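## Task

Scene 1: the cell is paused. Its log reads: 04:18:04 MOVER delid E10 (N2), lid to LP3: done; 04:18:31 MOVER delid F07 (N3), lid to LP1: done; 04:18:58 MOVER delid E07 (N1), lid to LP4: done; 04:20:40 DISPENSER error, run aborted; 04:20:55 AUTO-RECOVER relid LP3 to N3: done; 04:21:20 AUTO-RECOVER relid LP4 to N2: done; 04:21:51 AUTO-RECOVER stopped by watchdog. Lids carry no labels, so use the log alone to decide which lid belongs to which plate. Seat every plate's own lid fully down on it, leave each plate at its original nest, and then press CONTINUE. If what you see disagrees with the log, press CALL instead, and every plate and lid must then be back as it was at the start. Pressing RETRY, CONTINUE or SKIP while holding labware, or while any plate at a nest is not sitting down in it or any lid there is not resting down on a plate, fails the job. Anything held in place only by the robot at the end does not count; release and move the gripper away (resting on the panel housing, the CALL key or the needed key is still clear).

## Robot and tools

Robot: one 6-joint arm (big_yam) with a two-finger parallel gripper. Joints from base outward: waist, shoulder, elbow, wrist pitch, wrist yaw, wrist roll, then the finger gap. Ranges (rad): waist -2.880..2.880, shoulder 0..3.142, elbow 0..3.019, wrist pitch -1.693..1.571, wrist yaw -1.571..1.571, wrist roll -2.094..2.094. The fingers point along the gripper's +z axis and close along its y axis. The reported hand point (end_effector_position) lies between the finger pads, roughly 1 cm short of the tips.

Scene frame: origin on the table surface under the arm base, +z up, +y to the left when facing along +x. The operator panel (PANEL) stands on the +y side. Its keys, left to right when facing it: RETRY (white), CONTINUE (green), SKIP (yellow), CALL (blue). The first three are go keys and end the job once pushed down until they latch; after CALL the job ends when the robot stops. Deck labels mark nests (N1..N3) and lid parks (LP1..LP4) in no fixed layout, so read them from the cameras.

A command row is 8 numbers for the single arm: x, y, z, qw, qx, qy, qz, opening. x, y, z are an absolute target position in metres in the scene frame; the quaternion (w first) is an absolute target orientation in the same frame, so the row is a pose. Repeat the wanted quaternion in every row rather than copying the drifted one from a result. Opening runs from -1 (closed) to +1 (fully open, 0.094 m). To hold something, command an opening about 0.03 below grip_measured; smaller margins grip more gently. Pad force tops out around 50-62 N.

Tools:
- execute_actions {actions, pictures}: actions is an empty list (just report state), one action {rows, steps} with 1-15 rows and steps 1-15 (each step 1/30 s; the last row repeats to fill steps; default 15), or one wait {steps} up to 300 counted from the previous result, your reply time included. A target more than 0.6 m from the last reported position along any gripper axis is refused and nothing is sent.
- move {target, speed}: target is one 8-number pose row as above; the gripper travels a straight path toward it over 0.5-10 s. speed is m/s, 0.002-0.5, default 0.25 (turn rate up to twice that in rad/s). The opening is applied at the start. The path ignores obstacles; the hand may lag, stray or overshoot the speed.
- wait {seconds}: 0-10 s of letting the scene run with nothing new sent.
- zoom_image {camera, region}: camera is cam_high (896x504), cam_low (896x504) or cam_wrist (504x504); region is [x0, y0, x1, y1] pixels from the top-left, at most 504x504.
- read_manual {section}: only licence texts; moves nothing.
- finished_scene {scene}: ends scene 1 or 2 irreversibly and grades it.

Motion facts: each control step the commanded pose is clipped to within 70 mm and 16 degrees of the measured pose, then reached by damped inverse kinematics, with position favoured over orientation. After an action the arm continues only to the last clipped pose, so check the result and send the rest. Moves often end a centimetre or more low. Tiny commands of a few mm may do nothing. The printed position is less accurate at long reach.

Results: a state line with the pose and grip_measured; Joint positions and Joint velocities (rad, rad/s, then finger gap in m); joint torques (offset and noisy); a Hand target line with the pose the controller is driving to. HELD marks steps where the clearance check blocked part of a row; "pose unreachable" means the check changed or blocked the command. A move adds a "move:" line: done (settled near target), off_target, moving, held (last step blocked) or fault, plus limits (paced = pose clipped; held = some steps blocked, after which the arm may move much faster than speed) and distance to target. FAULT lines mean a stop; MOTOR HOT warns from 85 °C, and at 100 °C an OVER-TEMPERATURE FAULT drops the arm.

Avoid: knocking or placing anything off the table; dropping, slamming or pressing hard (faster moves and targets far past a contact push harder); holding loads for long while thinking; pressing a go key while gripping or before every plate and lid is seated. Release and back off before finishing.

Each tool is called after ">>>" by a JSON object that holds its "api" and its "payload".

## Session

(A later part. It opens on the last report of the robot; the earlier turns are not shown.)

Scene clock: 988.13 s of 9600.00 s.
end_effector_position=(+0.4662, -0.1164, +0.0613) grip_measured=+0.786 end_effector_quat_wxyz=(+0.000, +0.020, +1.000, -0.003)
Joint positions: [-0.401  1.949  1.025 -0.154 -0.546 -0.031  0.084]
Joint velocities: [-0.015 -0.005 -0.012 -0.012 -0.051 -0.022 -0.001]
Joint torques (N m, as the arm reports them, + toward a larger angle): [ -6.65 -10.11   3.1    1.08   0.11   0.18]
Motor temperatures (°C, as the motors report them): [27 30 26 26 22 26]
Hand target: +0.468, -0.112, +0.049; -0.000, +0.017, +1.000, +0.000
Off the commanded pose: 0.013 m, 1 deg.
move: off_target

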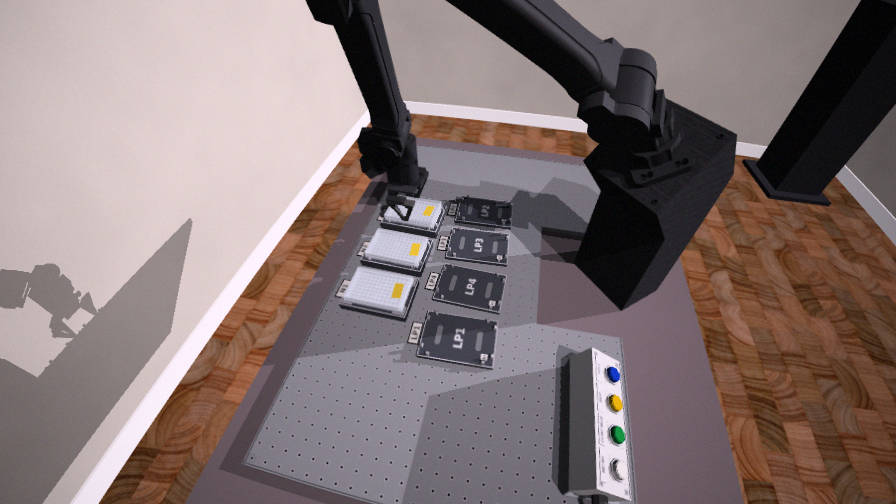

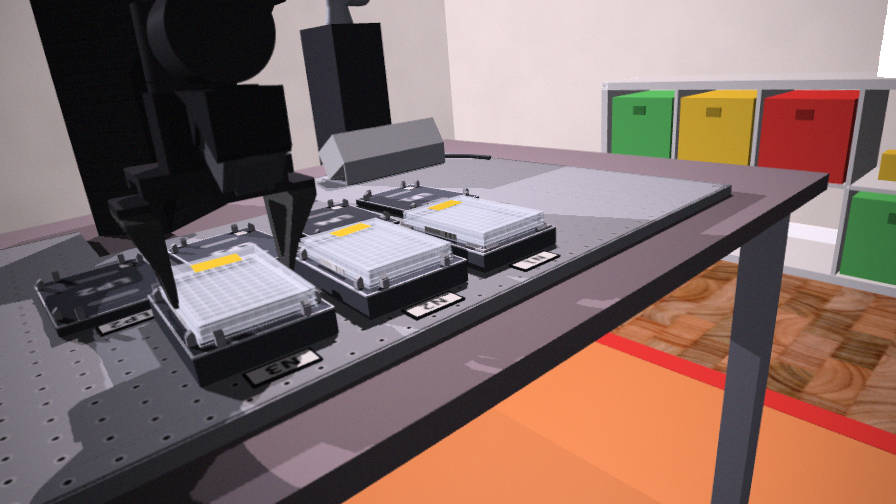

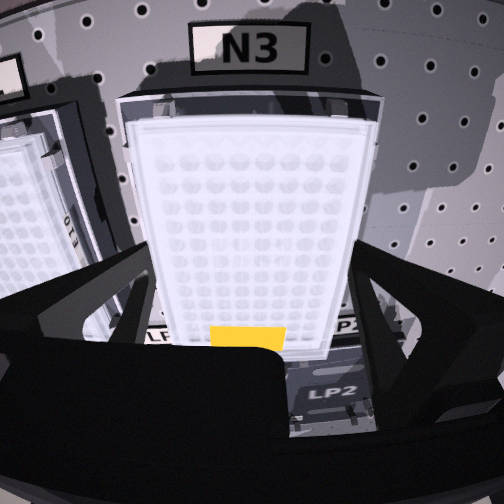

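>>> {"api": "execute_actions", "payload": {"actions": [{"rows":[[0.4675,-0.1128,0.049,0,0.017,1,0,0.76],[0.467,-0.1128,0.049,0,0.017,1,0,0.76],[0.4665,-0.1128,0.049,0,0.017,1,0,0.76],[0.466,-0.1128,0.049,0,0.017,1,0,0.76],[0.4655,-0.1128,0.049,0,0.017,1,0,0.76],[0.465,-0.1128,0.049,0,0.017,1,0,0.76],[0.4645,-0.1128,0.049,0,0.017,1,0,0.76]],"steps":15}], "pictures": false}}

Scene clock: 999.63 s of 9600.00 s.
end_effector_position=(+0.4665, -0.1164, +0.0613) grip_measured=+0.786 end_effector_quat_wxyz=(+0.001, +0.020, +1.000, -0.003)
Joint positions: [-0.401  1.949  1.025 -0.153 -0.546 -0.03   0.084]
Joint velocities: [-0.005 -0.005 -0.002 -0.002 -0.022 -0.007 -0.001]
Joint torques (N m, as the arm reports them, + toward a larger angle): [ -6.96 -10.86   2.12   1.32   0.06   0.12]
Motor temperatures (°C, as the motors report them): [27 30 26 26 22 26]
Hand target: +0.464, -0.113, +0.049; -0.000, +0.017, +1.000, +0.000
Off the commanded pose: 0.013 m, 1 deg.
Steps of this call (steps 1 to 90: nothing new was sent; then 8.00 s passed at rest; steps 91 to 105: all 15 steps of this action). Readings (end_effector_position):
91: (+0.4662, -0.1164, +0.0613)
92: (+0.4662, -0.1164, +0.0613)
94: (+0.4664, -0.1164, +0.0613)
98: (+0.4665, -0.1164, +0.0613)
105: the state above

Redo the descent with a smaller x.

>>> {"api": "move", "payload": {"target": [0.4645,-0.118,0.10,0,0.017,1,0,0.76], "speed": 0.05}}

>>> {"api": "move", "payload": {"target": [0.4665,-0.1128,0.0485,0,0.017,1,0,0.76], "speed": 0.025}}

>>> {"api": "zoom_image", "payload": {"camera": "cam_wrist", "region": [100, 70, 400, 360]}}

Scene clock: 1008.70 s of 9600.00 s.
end_effector_position=(+0.4646, -0.1164, +0.0918) grip_measured=+0.786 end_effector_quat_wxyz=(-0.001, +0.017, +1.000, +0.001)
Joint positions: [-0.437  1.881  0.997 -0.217 -0.571 -0.077  0.084]
Joint velocities: [-0.015 -0.005  0.002  0.002 -0.022 -0.125 -0.   ]
Joint torques (N m, as the arm reports them, + toward a larger angle): [ -8.69 -14.12   1.21  -0.03  -0.11  -0.08]
Motor temperatures (°C, as the motors report them): [27 30 26 26 22 26]
Hand target: +0.464, -0.118, +0.100; +0.000, +0.017, +1.000, -0.000
Off the commanded pose: 0.008 m, 0 deg.
After step 90, 4.97 s passed at rest.
move: done

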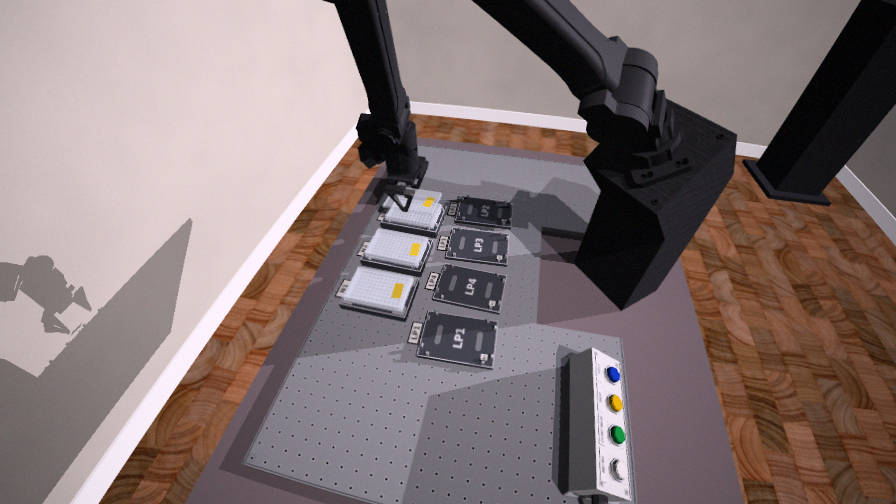

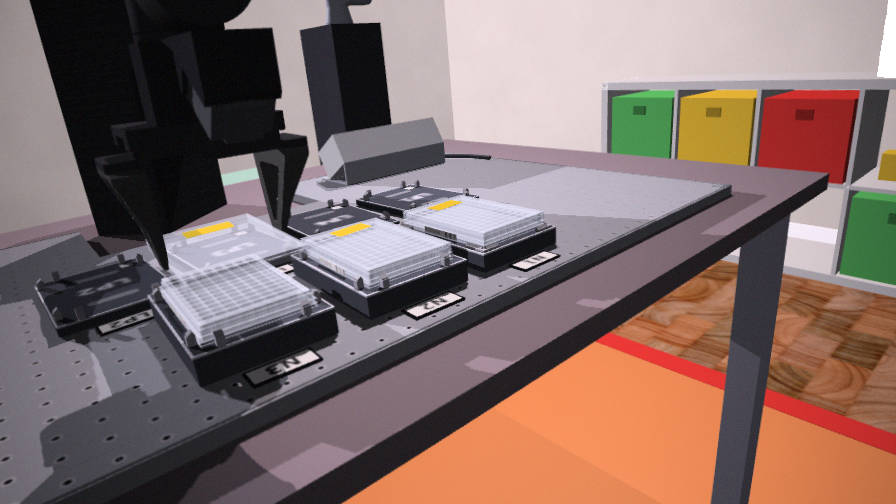

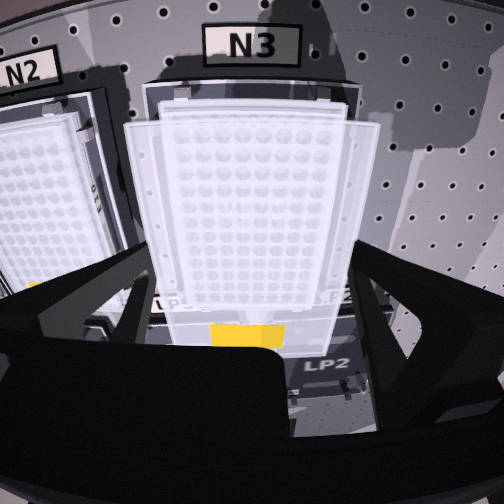

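Scene clock: 1010.70 s of 9600.00 s.
end_effector_position=(+0.4646, -0.1158, +0.0591) grip_measured=+0.786 end_effector_quat_wxyz=(+0.000, +0.020, +1.000, -0.002)
Joint positions: [-0.398  1.954  1.023 -0.146 -0.546 -0.029  0.084]
Joint velocities: [-0.005 -0.005  0.012 -0.007 -0.007 -0.11  -0.   ]
Joint torques (N m, as the arm reports them, + toward a larger angle): [ -6.85 -11.05   2.75   1.02   0.09   0.16]
Motor temperatures (°C, as the motors report them): [27 30 26 26 22 26]
Hand target: +0.466, -0.112, +0.049; -0.000, +0.017, +1.000, +0.000
Off the commanded pose: 0.011 m, 0 deg.
move: off_target

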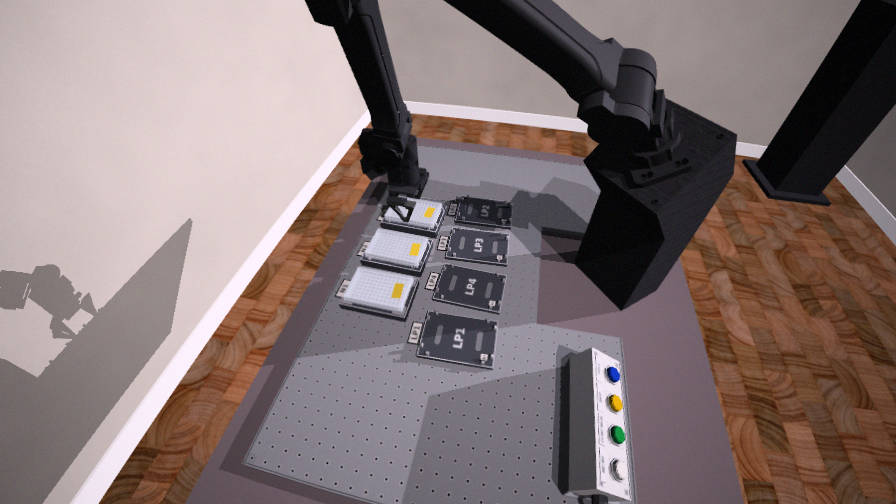

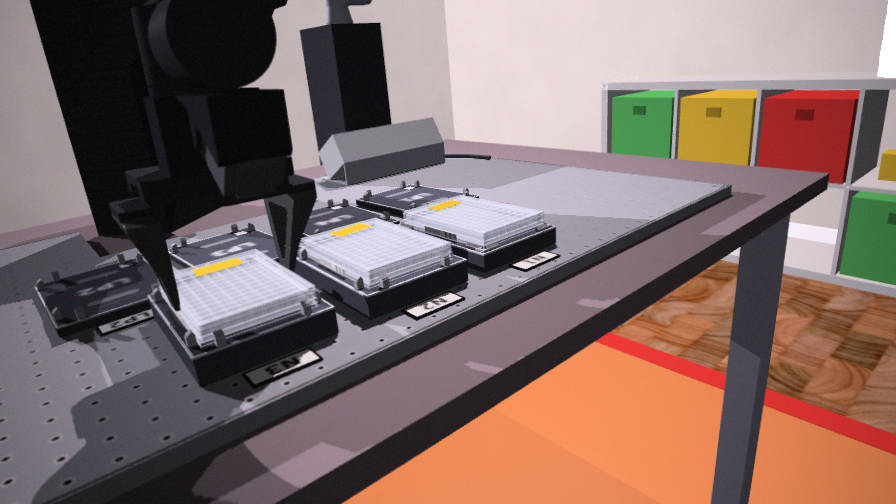

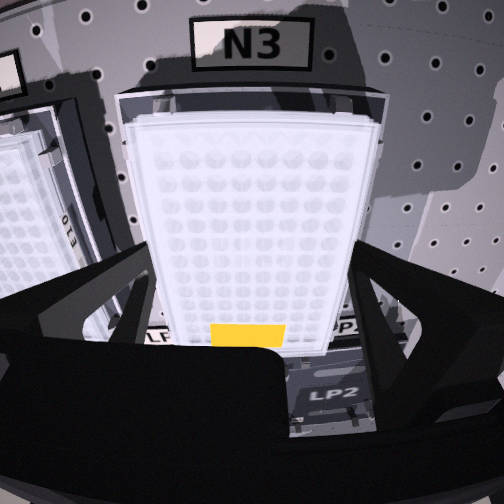

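Region (100, 70, 400, 360) of cam_wrist's 504x504 image, scaled by 1.680, with more detail than that image has; it fills the top 487 rows of this view, and the rest is white.

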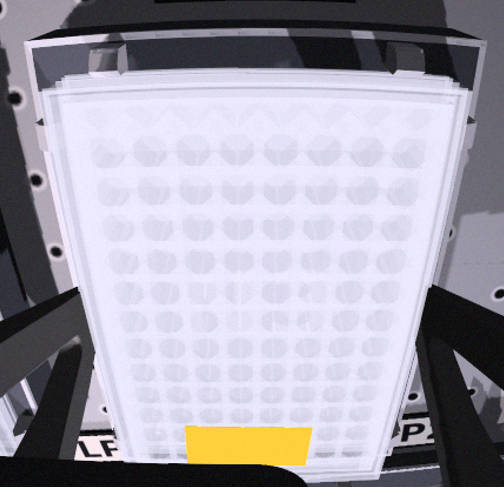

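It slid over. A little more down, then release.

>>> {"api": "execute_actions", "payload": {"actions": [{"rows":[[0.4665,-0.1128,0.048,0,0.017,1,0,0.76],[0.4665,-0.1128,0.0475,0,0.017,1,0,0.76],[0.4665,-0.1128,0.047,0,0.017,1,0,0.76],[0.4665,-0.1128,0.0465,0,0.017,1,0,0.76]],"steps":12}], "pictures": false}}

Scene clock: 1019.30 s of 9600.00 s.
end_effector_position=(+0.4649, -0.1159, +0.0591) grip_measured=+0.786 end_effector_quat_wxyz=(+0.001, +0.020, +1.000, -0.003)
Joint positions: [-0.398  1.954  1.023 -0.145 -0.546 -0.028  0.084]
Joint velocities: [-0.015 -0.005 -0.002 -0.012 -0.022 -0.007 -0.001]
Joint torques (N m, as the arm reports them, + toward a larger angle): [ -6.42 -10.54   2.94   0.85   0.1    0.11]
Motor temperatures (°C, as the motors report them): [27 30 26 26 22 26]
Hand target: +0.466, -0.112, +0.047; -0.000, +0.017, +1.000, +0.000
Off the commanded pose: 0.013 m, 0 deg.
Steps of this call (steps 1 to 90: nothing new was sent; then 5.20 s passed at rest; steps 91 to 102: all 12 steps of this action). Readings (end_effector_position):
91: (+0.4647, -0.1158, +0.0591)
92: (+0.4647, -0.1158, +0.0591)
94: (+0.4649, -0.1159, +0.0591)
98: (+0.4649, -0.1159, +0.0591)
102: the state above

>>> {"api": "execute_actions", "payload": {"actions": [{"rows":[[0.4649,-0.1159,0.0591,0,0.02,1,0,0.76],[0.4649,-0.1159,0.0591,0,0.02,1,0,0.76],[0.4649,-0.1159,0.0591,0,0.02,1,0,0.76],[0.4649,-0.1159,0.0591,0,0.02,1,0,1]],"steps":15}], "pictures": false}}

>>> {"api": "move", "payload": {"target": [0.4645,-0.1185,0.12,0,0.017,1,0,1], "speed": 0.06}}

>>> {"api": "zoom_image", "payload": {"camera": "cam_low", "region": [130, 180, 580, 390]}}

Scene clock: 1029.40 s of 9600.00 s.
end_effector_position=(+0.4649, -0.1153, +0.0591) grip_measured=+1.000 end_effector_quat_wxyz=(+0.001, +0.020, +1.000, -0.001)
Joint positions: [-0.398  1.954  1.023 -0.145 -0.549 -0.028  0.094]
Joint velocities: [-0.015 -0.015  0.002  0.002  0.007  0.022  0.   ]
Joint torques (N m, as the arm reports them, + toward a larger angle): [ -8.21 -12.69   1.64   0.32  -0.15   0.01]
Motor temperatures (°C, as the motors report them): [27 30 26 26 22 26]
Hand target: +0.465, -0.116, +0.059; -0.000, +0.020, +1.000, +0.000
Off the commanded pose: 0.001 m, 0 deg.
Steps of this call (steps 1 to 90: nothing new was sent; then 6.60 s passed at rest; steps 91 to 105: all 15 steps of this action). Readings (end_effector_position):
91: (+0.4649, -0.1157, +0.0591)
92: (+0.4649, -0.1157, +0.0591)
94: (+0.4649, -0.1155, +0.0591)
98: (+0.4649, -0.1153, +0.0591)
105: the state above

Scene clock: 1031.00 s of 9600.00 s.
end_effector_position=(+0.4648, -0.1171, +0.1121) grip_measured=+1.000 end_effector_quat_wxyz=(-0.001, +0.017, +1.000, +0.001)
Joint positions: [-0.461  1.836  0.983 -0.263 -0.581 -0.103  0.094]
Joint velocities: [-0.015 -0.005 -0.007 -0.017 -0.007 -0.007  0.   ]
Joint torques (N m, as the arm reports them, + toward a larger angle): [ -8.31 -14.69   1.6    0.03  -0.17  -0.03]
Motor temperatures (°C, as the motors report them): [27 30 26 26 22 26]
Hand target: +0.464, -0.119, +0.120; +0.000, +0.017, +1.000, -0.001
Off the commanded pose: 0.008 m, 0 deg.
move: done

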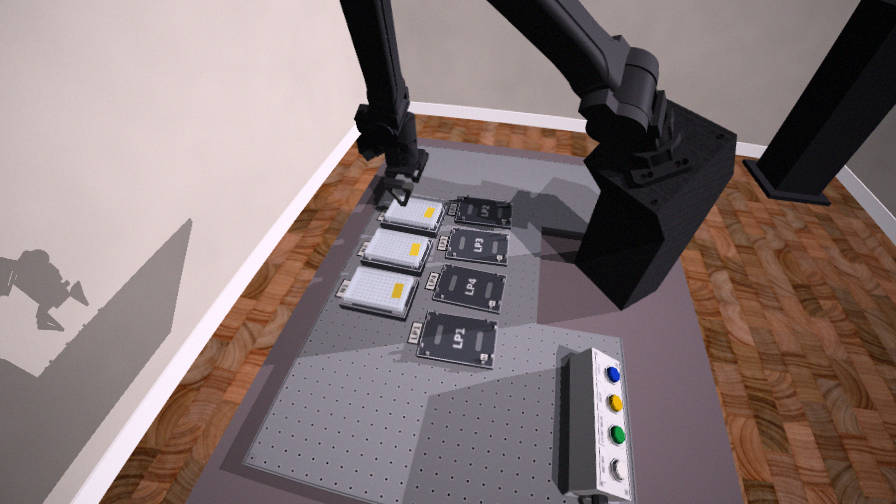

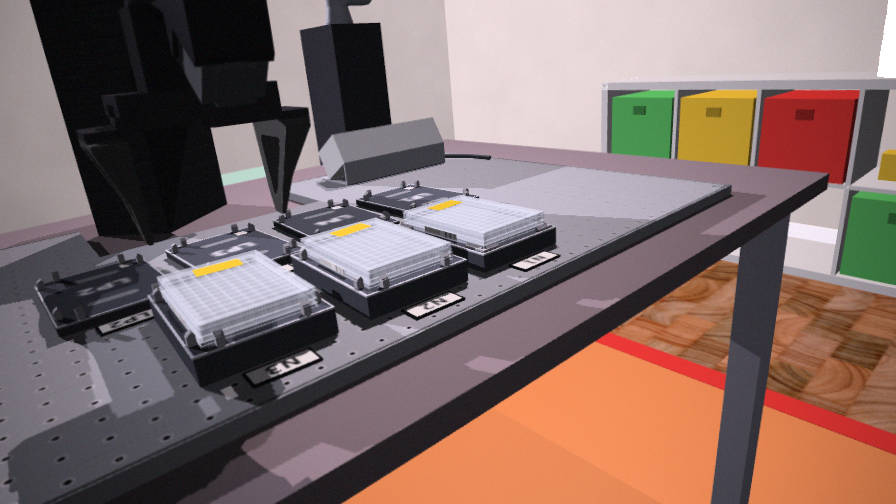

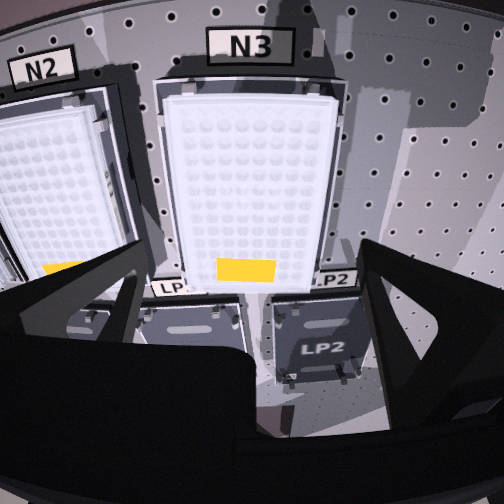

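Region (130, 180, 580, 390) of cam_low's 896x504 image, scaled by 1.120, with more detail than that image has; it fills the top 235 rows of this view, and the rest is white.

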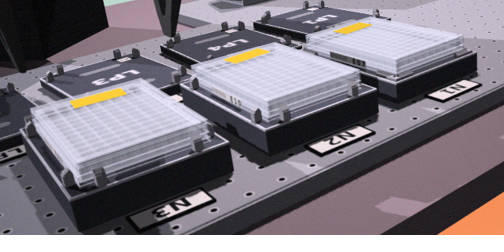

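>>> {"api": "move", "payload": {"target": [0.25,0.2,0.22,0,0,1,0,-1], "speed": 0.2}}

>>> {"api": "move", "payload": {"target": [0.0,0.36,0.22,0,0,1,0,-1], "speed": 0.15}}

Scene clock: 1056.70 s of 9600.00 s.
end_effector_position=(+0.2454, +0.1985, +0.2202) grip_measured=-0.980 end_effector_quat_wxyz=(-0.001, -0.003, +1.000, +0.007)
Joint positions: [ 0.476  0.881  0.383 -0.344 -0.038  0.668  0.001]
Joint velocities: [ 0.005 -0.005  0.002  0.002 -0.037 -0.007 -0.   ]
Joint torques (N m, as the arm reports them, + toward a larger angle): [-0.65 -6.55  3.2  -0.11  0.14  0.15]
Motor temperatures (°C, as the motors report them): [27 31 26 25 22 26]
Hand target: +0.243, +0.196, +0.222; -0.003, +0.003, +1.000, +0.004
Off the commanded pose: 0.005 m, 1 deg.
After step 90, 20.10 s passed at rest.
move: done

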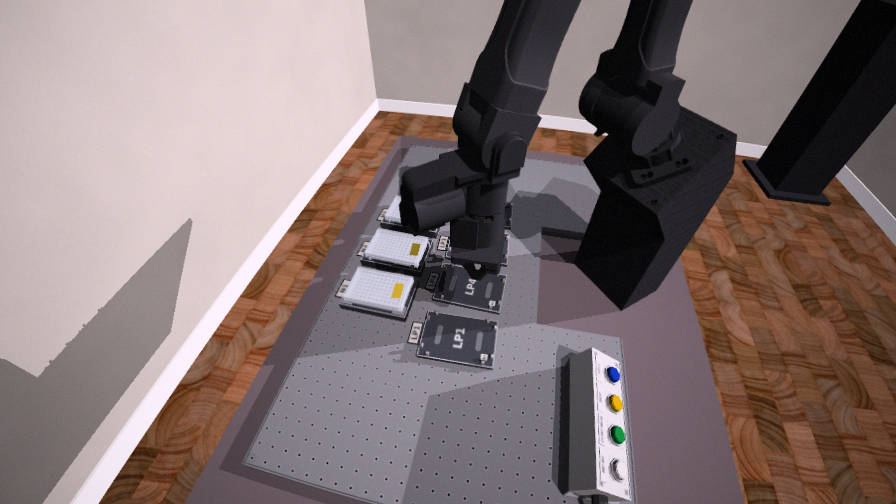

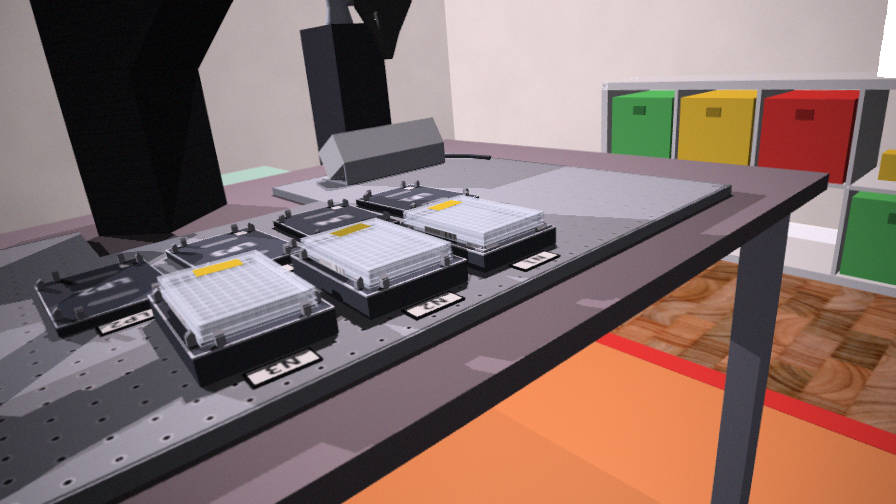

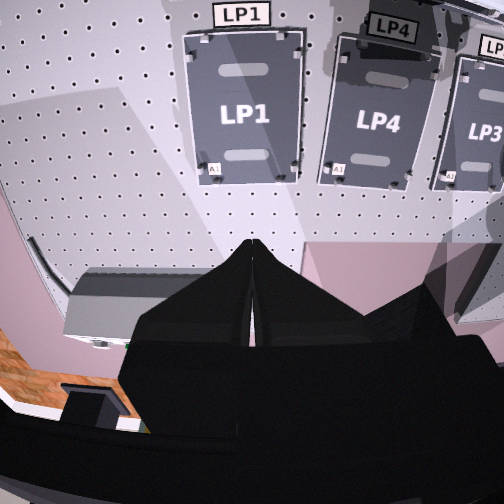

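Scene clock: 1059.17 s of 9600.00 s.
end_effector_position=(-0.0006, +0.3534, +0.2232) grip_measured=-0.980 end_effector_quat_wxyz=(-0.007, +0.002, +1.000, +0.001)
Joint positions: [ 1.572  1.367  0.571 -0.364  0.599  1.63   0.001]
Joint velocities: [-0.005 -0.005 -0.012  0.012  0.022  0.007 -0.   ]
Joint torques (N m, as the arm reports them, + toward a larger angle): [ 3.94 -5.88  4.5  -0.26  0.16  0.15]
Motor temperatures (°C, as the motors report them): [27 30 26 25 22 26]
Hand target: -0.003, +0.358, +0.223; -0.007, +0.004, +1.000, -0.001
Off the commanded pose: 0.007 m, 1 deg.
move: done

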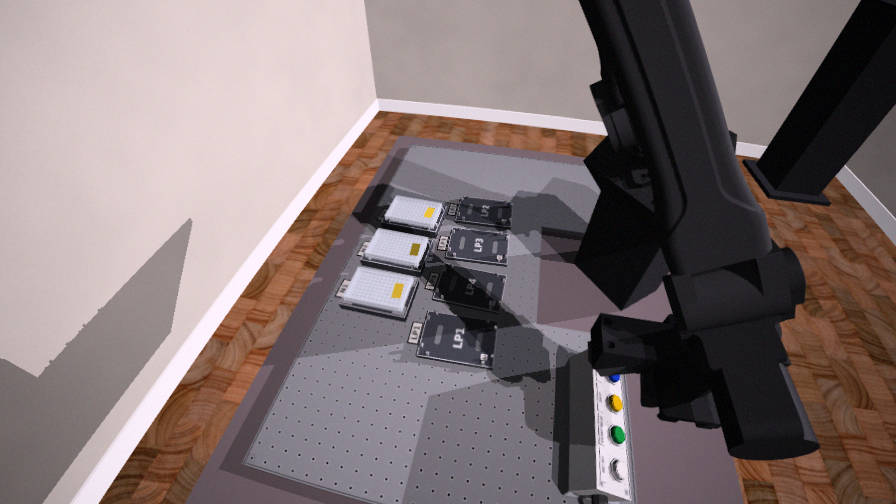

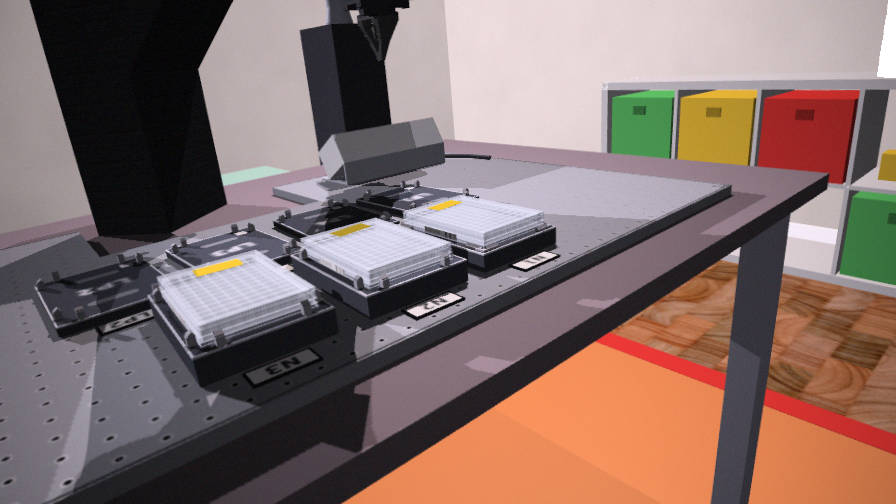

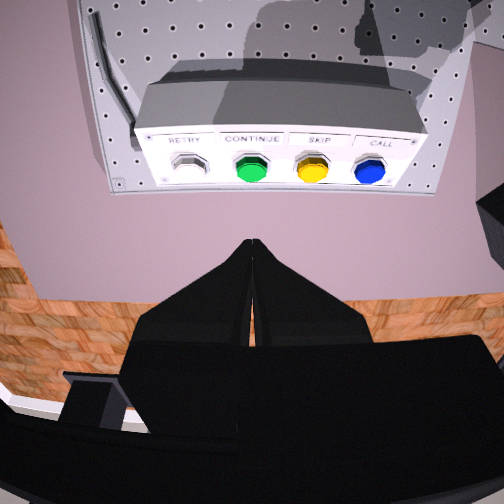

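>>> {"api": "move", "payload": {"target": [-0.02,0.357,0.12,0,0,1,0,-1], "speed": 0.1}}

Scene clock: 1070.97 s of 9600.00 s.
end_effector_position=(-0.0231, +0.3577, +0.1252) grip_measured=-0.980 end_effector_quat_wxyz=(-0.001, -0.001, +1.000, +0.000)
Joint positions: [ 1.469  1.716  0.623 -0.006  0.567  1.512  0.001]
Joint velocities: [-0.015 -0.005  0.002 -0.007 -0.022 -0.007 -0.   ]
Joint torques (N m, as the arm reports them, + toward a larger angle): [ 3.62 -7.56  0.51  0.78 -0.04 -0.05]
Motor temperatures (°C, as the motors report them): [27 30 26 25 22 26]
Hand target: -0.020, +0.359, +0.120; +0.001, -0.000, +1.000, +0.001
Off the commanded pose: 0.006 m, 0 deg.
After step 90, 7.40 s passed at rest.
move: done

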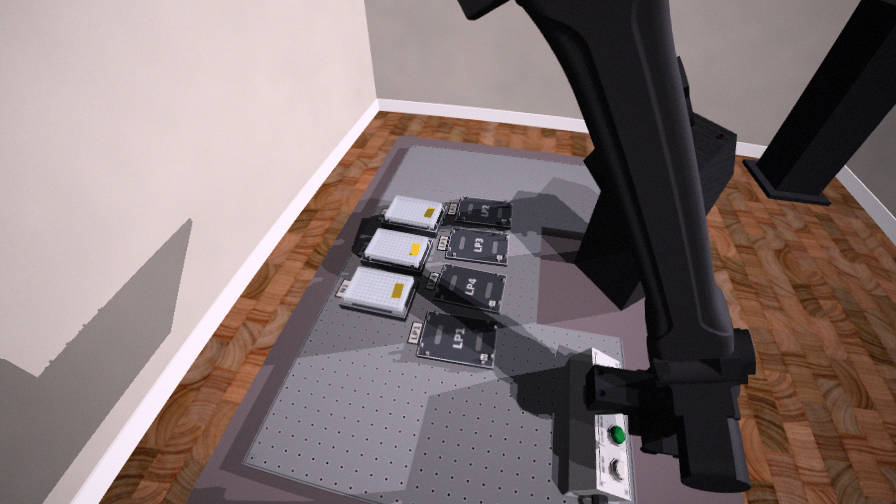

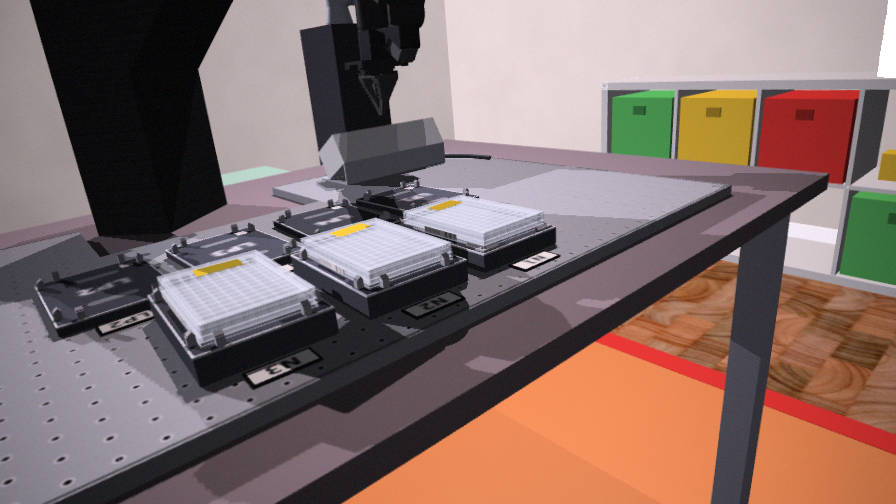

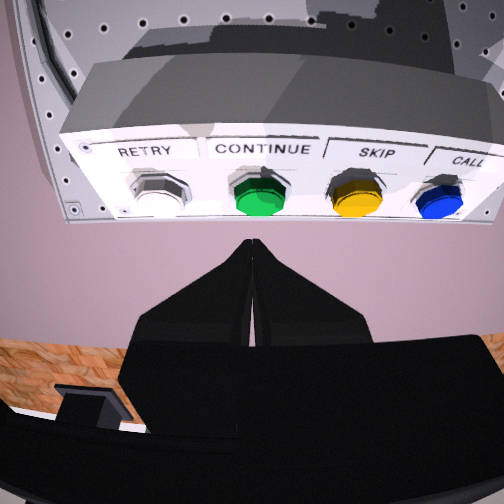

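>>> {"api": "move", "payload": {"target": [-0.036,0.352,0.117,0.233,0,0.972,0,-1], "speed": 0.1}}

Scene clock: 1102.17 s of 9600.00 s.
end_effector_position=(-0.0295, +0.3540, +0.1179) grip_measured=-0.980 end_effector_quat_wxyz=(+0.233, +0.006, +0.973, +0.004)
Joint positions: [ 1.619  1.956  0.739 -0.074  1.096  1.77   0.001]
Joint velocities: [-0.005 -0.005 -0.002 -0.017 -0.022  0.022  0.001]
Joint torques (N m, as the arm reports them, + toward a larger angle): [ 7.33 -7.01  0.32 -0.37  0.45  0.14]
Motor temperatures (°C, as the motors report them): [26 30 26 26 22 26]
Hand target: -0.037, +0.352, +0.117; +0.232, +0.000, +0.973, +0.003
Off the commanded pose: 0.007 m, 1 deg.
After step 90, 25.50 s passed at rest.
move: done

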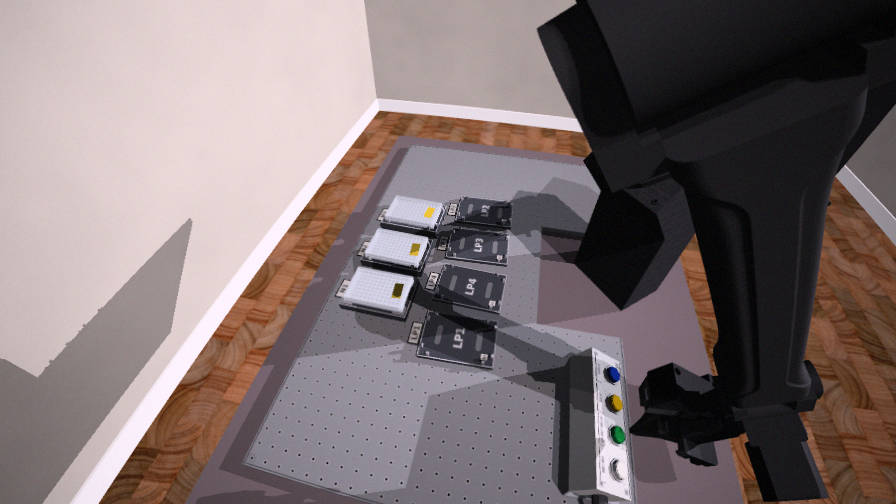

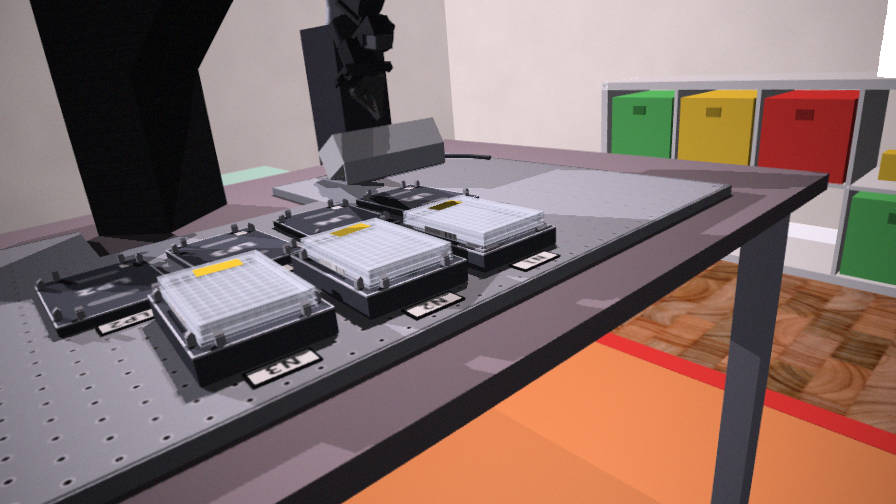

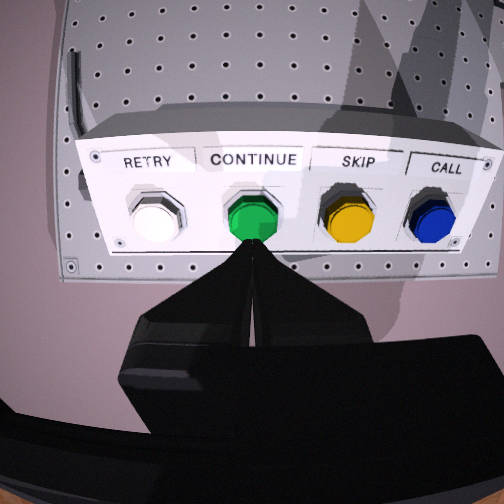

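>>> {"api": "move", "payload": {"target": [-0.021,0.353,0.090,0.233,0,0.972,0,-1], "speed": 0.03}}

Scene clock: 1116.37 s of 9600.00 s.
end_effector_position=(-0.0227, +0.3561, +0.0976) grip_measured=-0.980 end_effector_quat_wxyz=(+0.232, +0.001, +0.973, +0.006)
Joint positions: [1.573 1.996 0.739 0.062 1.081 1.656 0.001]
Joint velocities: [ 0.005 -0.005  0.007 -0.007 -0.051 -0.022 -0.001]
Joint torques (N m, as the arm reports them, + toward a larger angle): [ 5.8  -7.7  -0.18  0.75  0.26 -0.07]
Motor temperatures (°C, as the motors report them): [27 30 26 25 23 26]
Hand target: -0.021, +0.354, +0.090; +0.234, -0.000, +0.972, +0.000
Off the commanded pose: 0.008 m, 1 deg.
After step 90, 9.93 s passed at rest.
move: done

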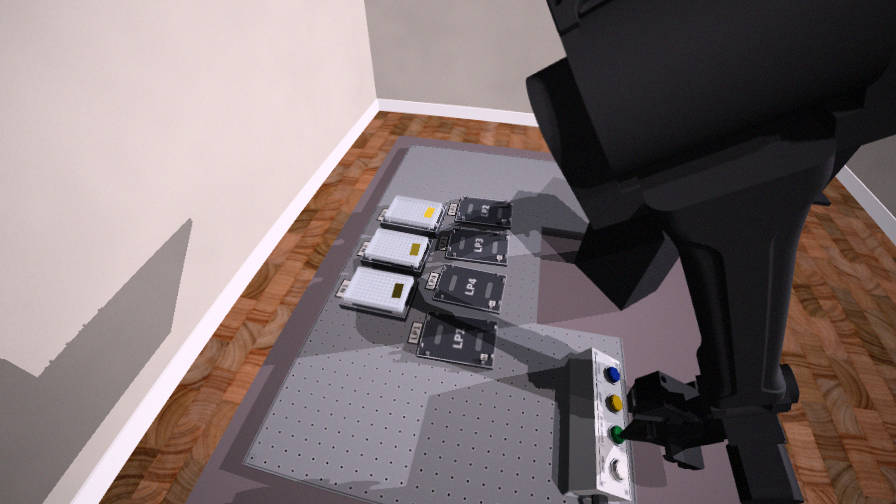

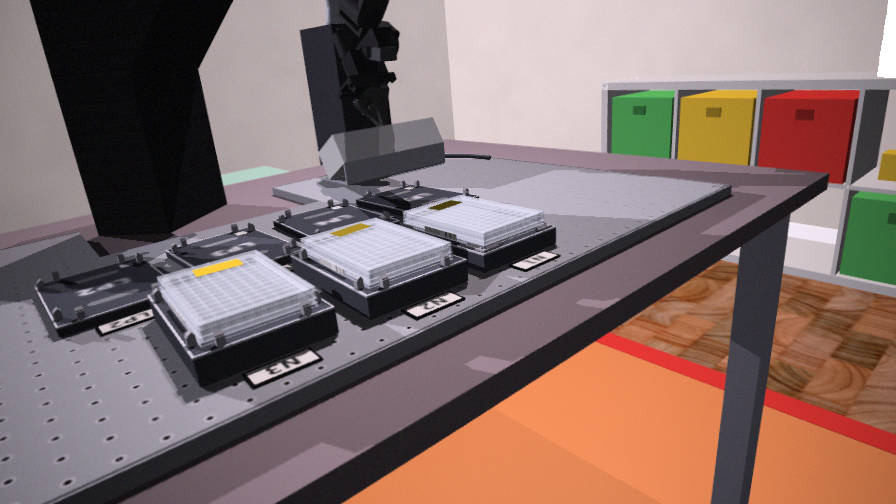

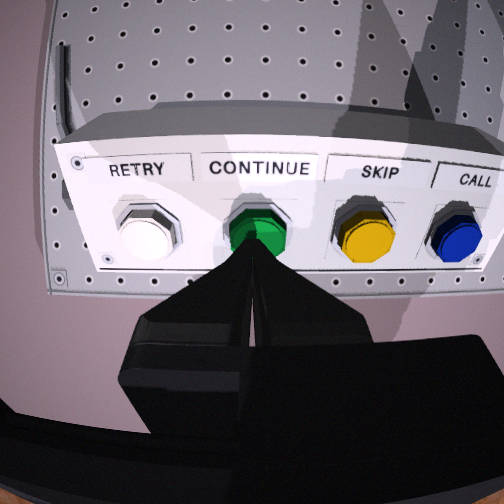

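>>> {"api": "move", "payload": {"target": [-0.0155,0.351,0.079,0.233,0,0.972,0,-1], "speed": 0.02}}

Scene clock: 1125.33 s of 9600.00 s.
end_effector_position=(-0.0218, +0.3613, +0.0926) grip_measured=-0.980 end_effector_quat_wxyz=(+0.230, -0.001, +0.973, +0.014)
Joint positions: [1.563 2.006 0.739 0.127 1.075 1.604 0.001]
Joint velocities: [-0.015 -0.015  0.002 -0.007  0.022 -0.022  0.001]
Joint torques (N m, as the arm reports them, + toward a larger angle): [ 4.87 -6.88 -0.83  1.05  0.01 -0.07]
Motor temperatures (°C, as the motors report them): [27 30 26 26 23 26]
Hand target: -0.016, +0.351, +0.080; +0.233, +0.000, +0.972, +0.000
Off the commanded pose: 0.018 m, 2 deg.
After step 90, 4.70 s passed at rest.
move: off_target

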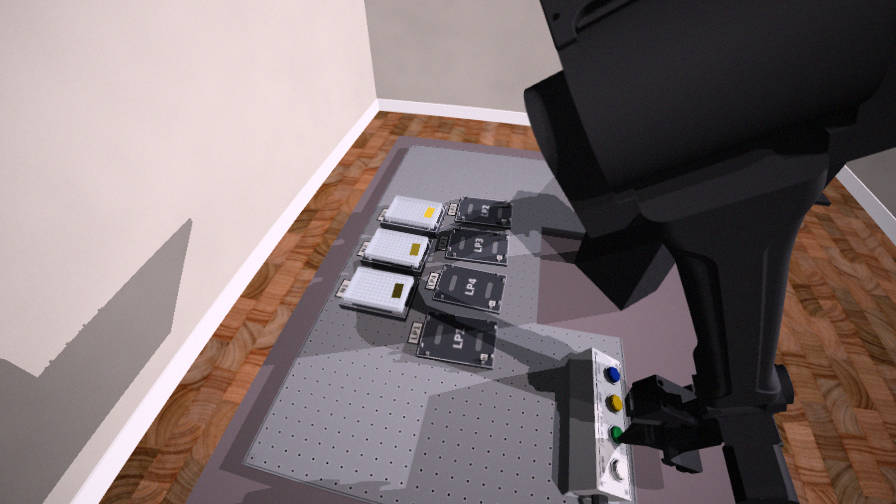

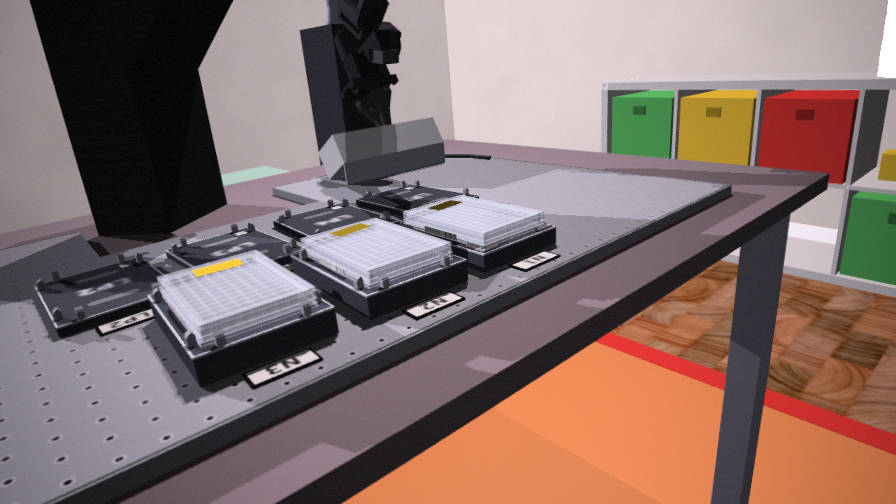

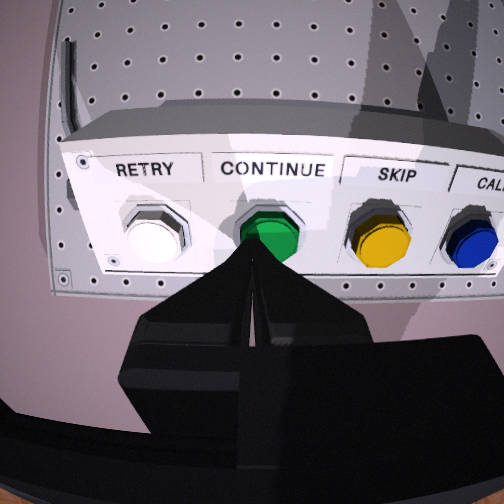

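>>> {"api": "execute_actions", "payload": {"actions": [{"rows":[[-0.0155,0.349,0.079,0.233,0,0.972,0,-1],[-0.0155,0.347,0.079,0.233,0,0.972,0,-1],[-0.0155,0.345,0.079,0.233,0,0.972,0,-1],[-0.015,0.343,0.078,0.233,0,0.972,0,-1],[-0.0145,0.341,0.077,0.233,0,0.972,0,-1],[-0.014,0.340,0.076,0.233,0,0.972,0,-1],[-0.0135,0.339,0.075,0.233,0,0.972,0,-1],[-0.013,0.338,0.074,0.233,0,0.972,0,-1]],"steps":15}]}}

Scene clock: 1139.20 s of 9600.00 s.
end_effector_position=(-0.0214, +0.3602, +0.0906) grip_measured=-0.980 end_effector_quat_wxyz=(+0.229, +0.007, +0.973, +0.024)
Joint positions: [1.559 2.013 0.725 0.185 1.071 1.588 0.001]
Joint velocities: [-0.015 -0.005  0.002 -0.002 -0.022  0.051  0.   ]
Joint torques (N m, as the arm reports them, + toward a larger angle): no reading
Motor temperatures (°C, as the motors report them): [26 30 26 26 23 26]
The task's run ended inside this call: 8 steps that you had sent did not run.
Steps of this call (steps 1 to 90: nothing new was sent; then 10.63 s passed at rest; steps 91 to 97: the first 7 steps of this action). Readings (end_effector_position):
91: (-0.0218, +0.3611, +0.0926)
92: (-0.0218, +0.3611, +0.0926)
94: (-0.0218, +0.3610, +0.0926)
97: (-0.0215, +0.3608, +0.0920)
The task's run has ended: the event that ends the task has happened. This ends this scene only. If you have not yet called finished_scene for this scene, call it to go on to the next scene.

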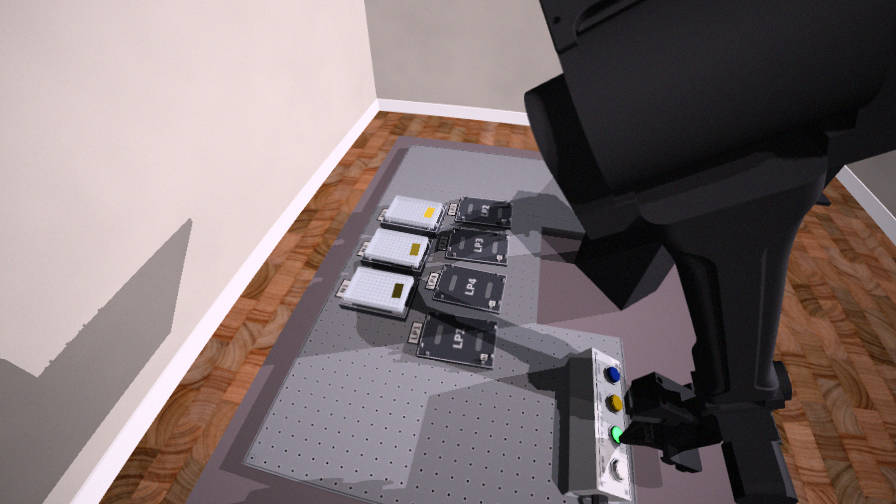

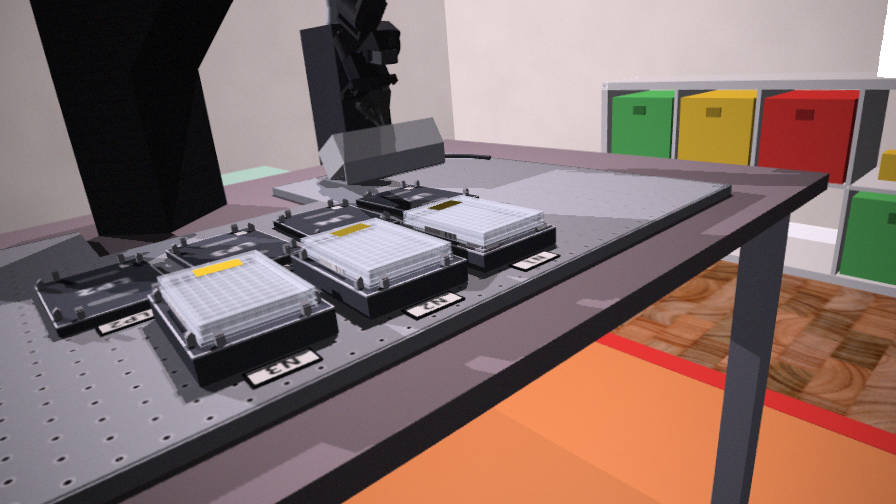

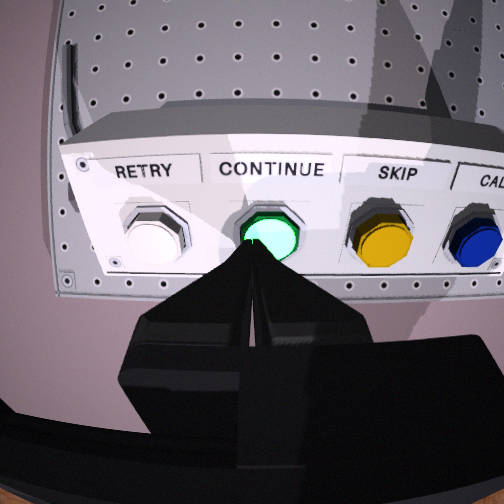

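>>> {"api": "finished_scene", "payload": {"scene": 1}}

The scene is finished: the task was done.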